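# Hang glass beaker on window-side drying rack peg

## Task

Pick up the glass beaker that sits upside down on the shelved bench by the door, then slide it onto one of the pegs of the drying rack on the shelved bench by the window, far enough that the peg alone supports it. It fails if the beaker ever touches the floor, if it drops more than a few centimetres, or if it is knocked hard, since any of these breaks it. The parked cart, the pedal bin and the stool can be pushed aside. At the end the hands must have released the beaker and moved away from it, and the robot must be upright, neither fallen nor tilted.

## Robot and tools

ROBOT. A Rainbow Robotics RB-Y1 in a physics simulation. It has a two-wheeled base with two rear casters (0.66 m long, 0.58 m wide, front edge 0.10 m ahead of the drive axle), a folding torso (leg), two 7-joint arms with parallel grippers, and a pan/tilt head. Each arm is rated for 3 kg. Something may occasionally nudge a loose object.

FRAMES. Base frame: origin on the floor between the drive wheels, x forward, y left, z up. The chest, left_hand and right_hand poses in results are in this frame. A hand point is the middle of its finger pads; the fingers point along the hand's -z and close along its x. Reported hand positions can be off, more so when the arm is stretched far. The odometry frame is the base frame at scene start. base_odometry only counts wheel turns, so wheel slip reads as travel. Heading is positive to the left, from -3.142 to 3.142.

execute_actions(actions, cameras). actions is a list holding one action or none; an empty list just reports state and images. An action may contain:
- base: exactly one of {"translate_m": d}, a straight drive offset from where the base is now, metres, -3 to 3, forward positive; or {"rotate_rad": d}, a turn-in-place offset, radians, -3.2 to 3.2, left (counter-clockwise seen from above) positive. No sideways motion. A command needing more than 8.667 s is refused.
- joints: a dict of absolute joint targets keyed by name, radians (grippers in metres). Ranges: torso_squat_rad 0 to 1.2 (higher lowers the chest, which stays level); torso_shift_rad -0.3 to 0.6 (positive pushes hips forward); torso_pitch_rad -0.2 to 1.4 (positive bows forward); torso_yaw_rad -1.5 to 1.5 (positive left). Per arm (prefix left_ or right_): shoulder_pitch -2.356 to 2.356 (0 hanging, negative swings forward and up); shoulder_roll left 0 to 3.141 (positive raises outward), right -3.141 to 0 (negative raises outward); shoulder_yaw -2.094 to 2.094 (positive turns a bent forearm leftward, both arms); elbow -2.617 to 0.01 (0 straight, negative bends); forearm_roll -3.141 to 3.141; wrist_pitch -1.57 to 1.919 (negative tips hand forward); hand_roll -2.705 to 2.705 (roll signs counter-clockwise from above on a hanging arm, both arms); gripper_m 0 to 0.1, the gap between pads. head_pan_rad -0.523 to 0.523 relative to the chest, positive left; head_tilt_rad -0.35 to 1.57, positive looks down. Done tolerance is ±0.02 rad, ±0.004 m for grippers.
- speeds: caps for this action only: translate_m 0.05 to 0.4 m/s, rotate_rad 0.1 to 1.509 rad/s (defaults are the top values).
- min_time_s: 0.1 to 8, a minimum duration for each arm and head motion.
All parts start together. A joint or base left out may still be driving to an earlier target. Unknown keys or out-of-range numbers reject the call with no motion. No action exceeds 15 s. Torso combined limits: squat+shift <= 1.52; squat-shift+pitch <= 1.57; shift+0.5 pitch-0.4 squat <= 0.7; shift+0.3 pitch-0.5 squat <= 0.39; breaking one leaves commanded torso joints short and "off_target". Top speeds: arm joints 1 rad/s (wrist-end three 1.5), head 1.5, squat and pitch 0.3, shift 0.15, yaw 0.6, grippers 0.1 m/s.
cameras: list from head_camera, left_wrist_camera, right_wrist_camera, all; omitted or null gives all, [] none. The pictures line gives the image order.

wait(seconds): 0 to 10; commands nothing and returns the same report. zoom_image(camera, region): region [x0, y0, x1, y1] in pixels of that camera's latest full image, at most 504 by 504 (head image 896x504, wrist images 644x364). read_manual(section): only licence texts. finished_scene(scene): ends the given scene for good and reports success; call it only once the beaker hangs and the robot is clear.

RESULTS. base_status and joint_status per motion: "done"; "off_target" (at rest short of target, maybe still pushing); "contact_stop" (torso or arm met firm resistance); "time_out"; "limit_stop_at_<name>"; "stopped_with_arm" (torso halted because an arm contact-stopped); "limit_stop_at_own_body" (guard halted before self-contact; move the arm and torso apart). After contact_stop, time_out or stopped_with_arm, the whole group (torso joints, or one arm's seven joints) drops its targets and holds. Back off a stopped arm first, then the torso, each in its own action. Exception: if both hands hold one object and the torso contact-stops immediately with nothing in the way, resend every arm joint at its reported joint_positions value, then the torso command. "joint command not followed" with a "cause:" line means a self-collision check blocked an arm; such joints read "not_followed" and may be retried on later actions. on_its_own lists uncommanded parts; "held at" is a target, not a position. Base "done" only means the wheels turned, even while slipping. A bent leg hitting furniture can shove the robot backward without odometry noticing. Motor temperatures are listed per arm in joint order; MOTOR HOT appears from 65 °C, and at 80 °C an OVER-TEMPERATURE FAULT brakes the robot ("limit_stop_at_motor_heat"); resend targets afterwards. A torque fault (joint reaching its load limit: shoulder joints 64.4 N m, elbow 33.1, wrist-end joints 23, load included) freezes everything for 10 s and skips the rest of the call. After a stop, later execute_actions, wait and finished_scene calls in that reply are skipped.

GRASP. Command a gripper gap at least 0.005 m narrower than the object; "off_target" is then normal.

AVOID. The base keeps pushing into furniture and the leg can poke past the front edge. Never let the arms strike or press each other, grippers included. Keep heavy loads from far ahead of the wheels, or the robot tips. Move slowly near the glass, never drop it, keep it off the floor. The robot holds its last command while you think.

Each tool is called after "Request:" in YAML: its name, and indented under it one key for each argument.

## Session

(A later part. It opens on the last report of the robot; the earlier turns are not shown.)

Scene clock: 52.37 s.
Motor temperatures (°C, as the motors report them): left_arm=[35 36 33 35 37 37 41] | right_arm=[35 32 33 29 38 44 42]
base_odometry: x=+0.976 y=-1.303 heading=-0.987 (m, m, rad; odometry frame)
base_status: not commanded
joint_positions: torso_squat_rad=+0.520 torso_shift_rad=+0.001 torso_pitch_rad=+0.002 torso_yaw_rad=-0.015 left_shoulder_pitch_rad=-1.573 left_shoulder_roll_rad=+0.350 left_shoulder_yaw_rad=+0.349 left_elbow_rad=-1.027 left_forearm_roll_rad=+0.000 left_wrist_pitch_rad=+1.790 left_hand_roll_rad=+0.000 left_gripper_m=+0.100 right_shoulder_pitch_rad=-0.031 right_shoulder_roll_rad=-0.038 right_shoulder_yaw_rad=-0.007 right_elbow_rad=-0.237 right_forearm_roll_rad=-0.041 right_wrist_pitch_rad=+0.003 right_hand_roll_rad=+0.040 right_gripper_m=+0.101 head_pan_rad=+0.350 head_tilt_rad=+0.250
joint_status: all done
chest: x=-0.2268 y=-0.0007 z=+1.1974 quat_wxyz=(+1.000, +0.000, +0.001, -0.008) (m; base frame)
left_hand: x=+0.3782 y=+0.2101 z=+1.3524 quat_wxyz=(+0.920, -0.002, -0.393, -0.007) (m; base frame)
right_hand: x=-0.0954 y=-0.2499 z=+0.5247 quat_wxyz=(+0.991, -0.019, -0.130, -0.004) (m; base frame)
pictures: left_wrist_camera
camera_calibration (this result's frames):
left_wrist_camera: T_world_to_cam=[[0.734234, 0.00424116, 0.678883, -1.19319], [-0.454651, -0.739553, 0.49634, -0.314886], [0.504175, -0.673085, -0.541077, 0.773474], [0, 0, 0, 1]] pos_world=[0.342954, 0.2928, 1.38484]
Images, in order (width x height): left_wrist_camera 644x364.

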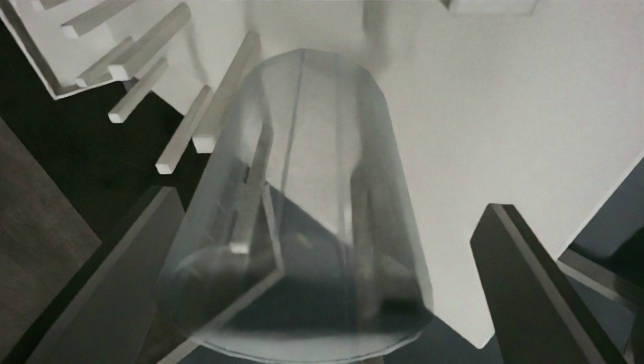

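Request:
execute_actions:
  actions:
    - {"base":{"translate_m":-0.048},"joints":{"torso_squat_rad":0.44}}
  cameras: ["left_wrist_camera"]

Request:
execute_actions:
  actions:
    - {"base":{"translate_m":-0.4},"joints":{"torso_squat_rad":0.2}}
  cameras: ["head_camera"]

Scene clock: 54.10 s.
Motor temperatures (°C, as the motors report them): left_arm=[35 36 33 35 37 37 41] | right_arm=[35 32 33 29 38 44 42]
base_odometry: x=+0.949 y=-1.263 heading=-0.986 (m, m, rad; odometry frame)
base_status: done
joint_positions: torso_squat_rad=+0.440 torso_shift_rad=+0.001 torso_pitch_rad=+0.002 torso_yaw_rad=-0.015 left_shoulder_pitch_rad=-1.573 left_shoulder_roll_rad=+0.350 left_shoulder_yaw_rad=+0.349 left_elbow_rad=-1.027 left_forearm_roll_rad=+0.000 left_wrist_pitch_rad=+1.790 left_hand_roll_rad=+0.000 left_gripper_m=+0.100 right_shoulder_pitch_rad=-0.031 right_shoulder_roll_rad=-0.038 right_shoulder_yaw_rad=-0.007 right_elbow_rad=-0.237 right_forearm_roll_rad=-0.041 right_wrist_pitch_rad=+0.003 right_hand_roll_rad=+0.040 right_gripper_m=+0.101 head_pan_rad=+0.350 head_tilt_rad=+0.250
joint_status: all done
chest: x=-0.2268 y=-0.0007 z=+1.2233 quat_wxyz=(+1.000, +0.000, +0.001, -0.008) (m; base frame)
left_hand: x=+0.3782 y=+0.2100 z=+1.3784 quat_wxyz=(+0.919, -0.002, -0.393, -0.007) (m; base frame)
right_hand: x=-0.0954 y=-0.2499 z=+0.5505 quat_wxyz=(+0.991, -0.019, -0.130, -0.004) (m; base frame)
pictures: left_wrist_camera
camera_calibration (this result's frames):
left_wrist_camera: T_world_to_cam=[[0.733948, 0.00417936, 0.679193, -1.21117], [-0.454927, -0.739509, 0.496153, -0.327524], [0.504343, -0.673134, -0.54086, 0.787182], [0, 0, 0, 1]] pos_world=[0.34293, 0.292734, 1.41088]
Images, in order (width x height): left_wrist_camera 644x364.

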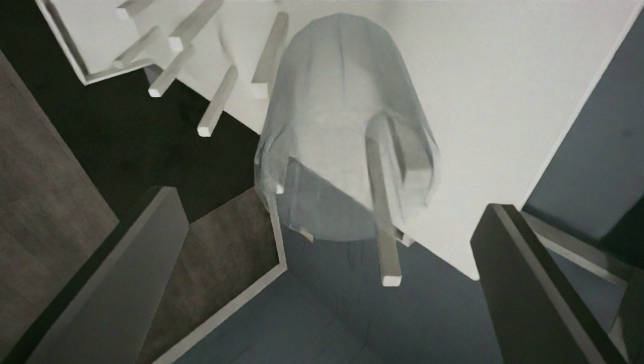

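Scene clock: 57.03 s.
Motor temperatures (°C, as the motors report them): left_arm=[35 36 33 35 37 37 41] | right_arm=[35 32 33 29 38 44 42]
base_odometry: x=+0.729 y=-0.930 heading=-0.988 (m, m, rad; odometry frame)
base_status: done
joint_positions: torso_squat_rad=+0.200 torso_shift_rad=+0.001 torso_pitch_rad=+0.002 torso_yaw_rad=-0.015 left_shoulder_pitch_rad=-1.573 left_shoulder_roll_rad=+0.350 left_shoulder_yaw_rad=+0.349 left_elbow_rad=-1.027 left_forearm_roll_rad=+0.000 left_wrist_pitch_rad=+1.790 left_hand_roll_rad=+0.000 left_gripper_m=+0.100 right_shoulder_pitch_rad=-0.031 right_shoulder_roll_rad=-0.037 right_shoulder_yaw_rad=-0.007 right_elbow_rad=-0.237 right_forearm_roll_rad=-0.041 right_wrist_pitch_rad=+0.003 right_hand_roll_rad=+0.040 right_gripper_m=+0.101 head_pan_rad=+0.350 head_tilt_rad=+0.250
joint_status: all done
chest: x=-0.2267 y=-0.0007 z=+1.2760 quat_wxyz=(+1.000, +0.000, +0.001, -0.008) (m; base frame)
left_hand: x=+0.3783 y=+0.2100 z=+1.4311 quat_wxyz=(+0.919, -0.002, -0.393, -0.007) (m; base frame)
right_hand: x=-0.0954 y=-0.2499 z=+0.6033 quat_wxyz=(+0.991, -0.019, -0.130, -0.004) (m; base frame)
pictures: head_camera
camera_calibration (this result's frames):
head_camera: T_world_to_cam=[[0.346806, -0.937854, 0.0124997, 0.0451632], [-0.22204, -0.0950409, -0.970394, 1.44488], [0.911276, 0.333763, -0.241202, 0.491413], [0, 0, 0, 1]] pos_world=[-0.142655, 0.0156633, 1.52007]
Images, in order (width x height): head_camera 896x504.

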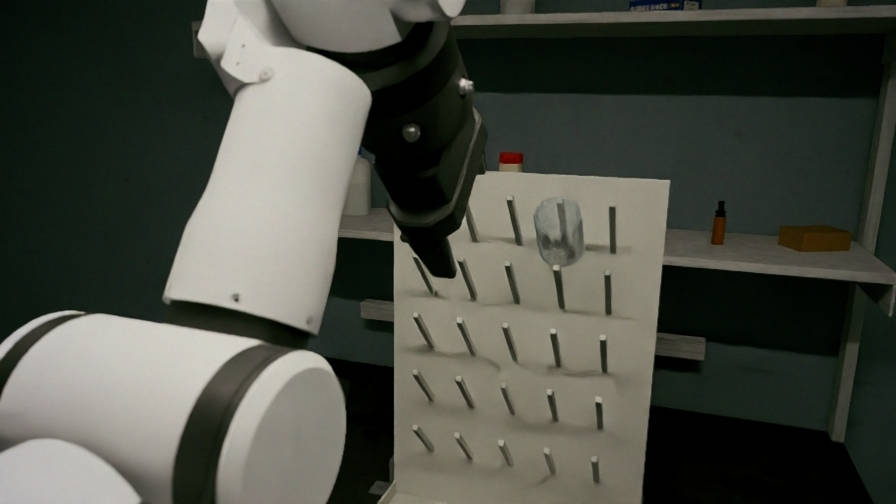

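Request:
finished_scene:
  scene: 2

The scene is finished: the task was done.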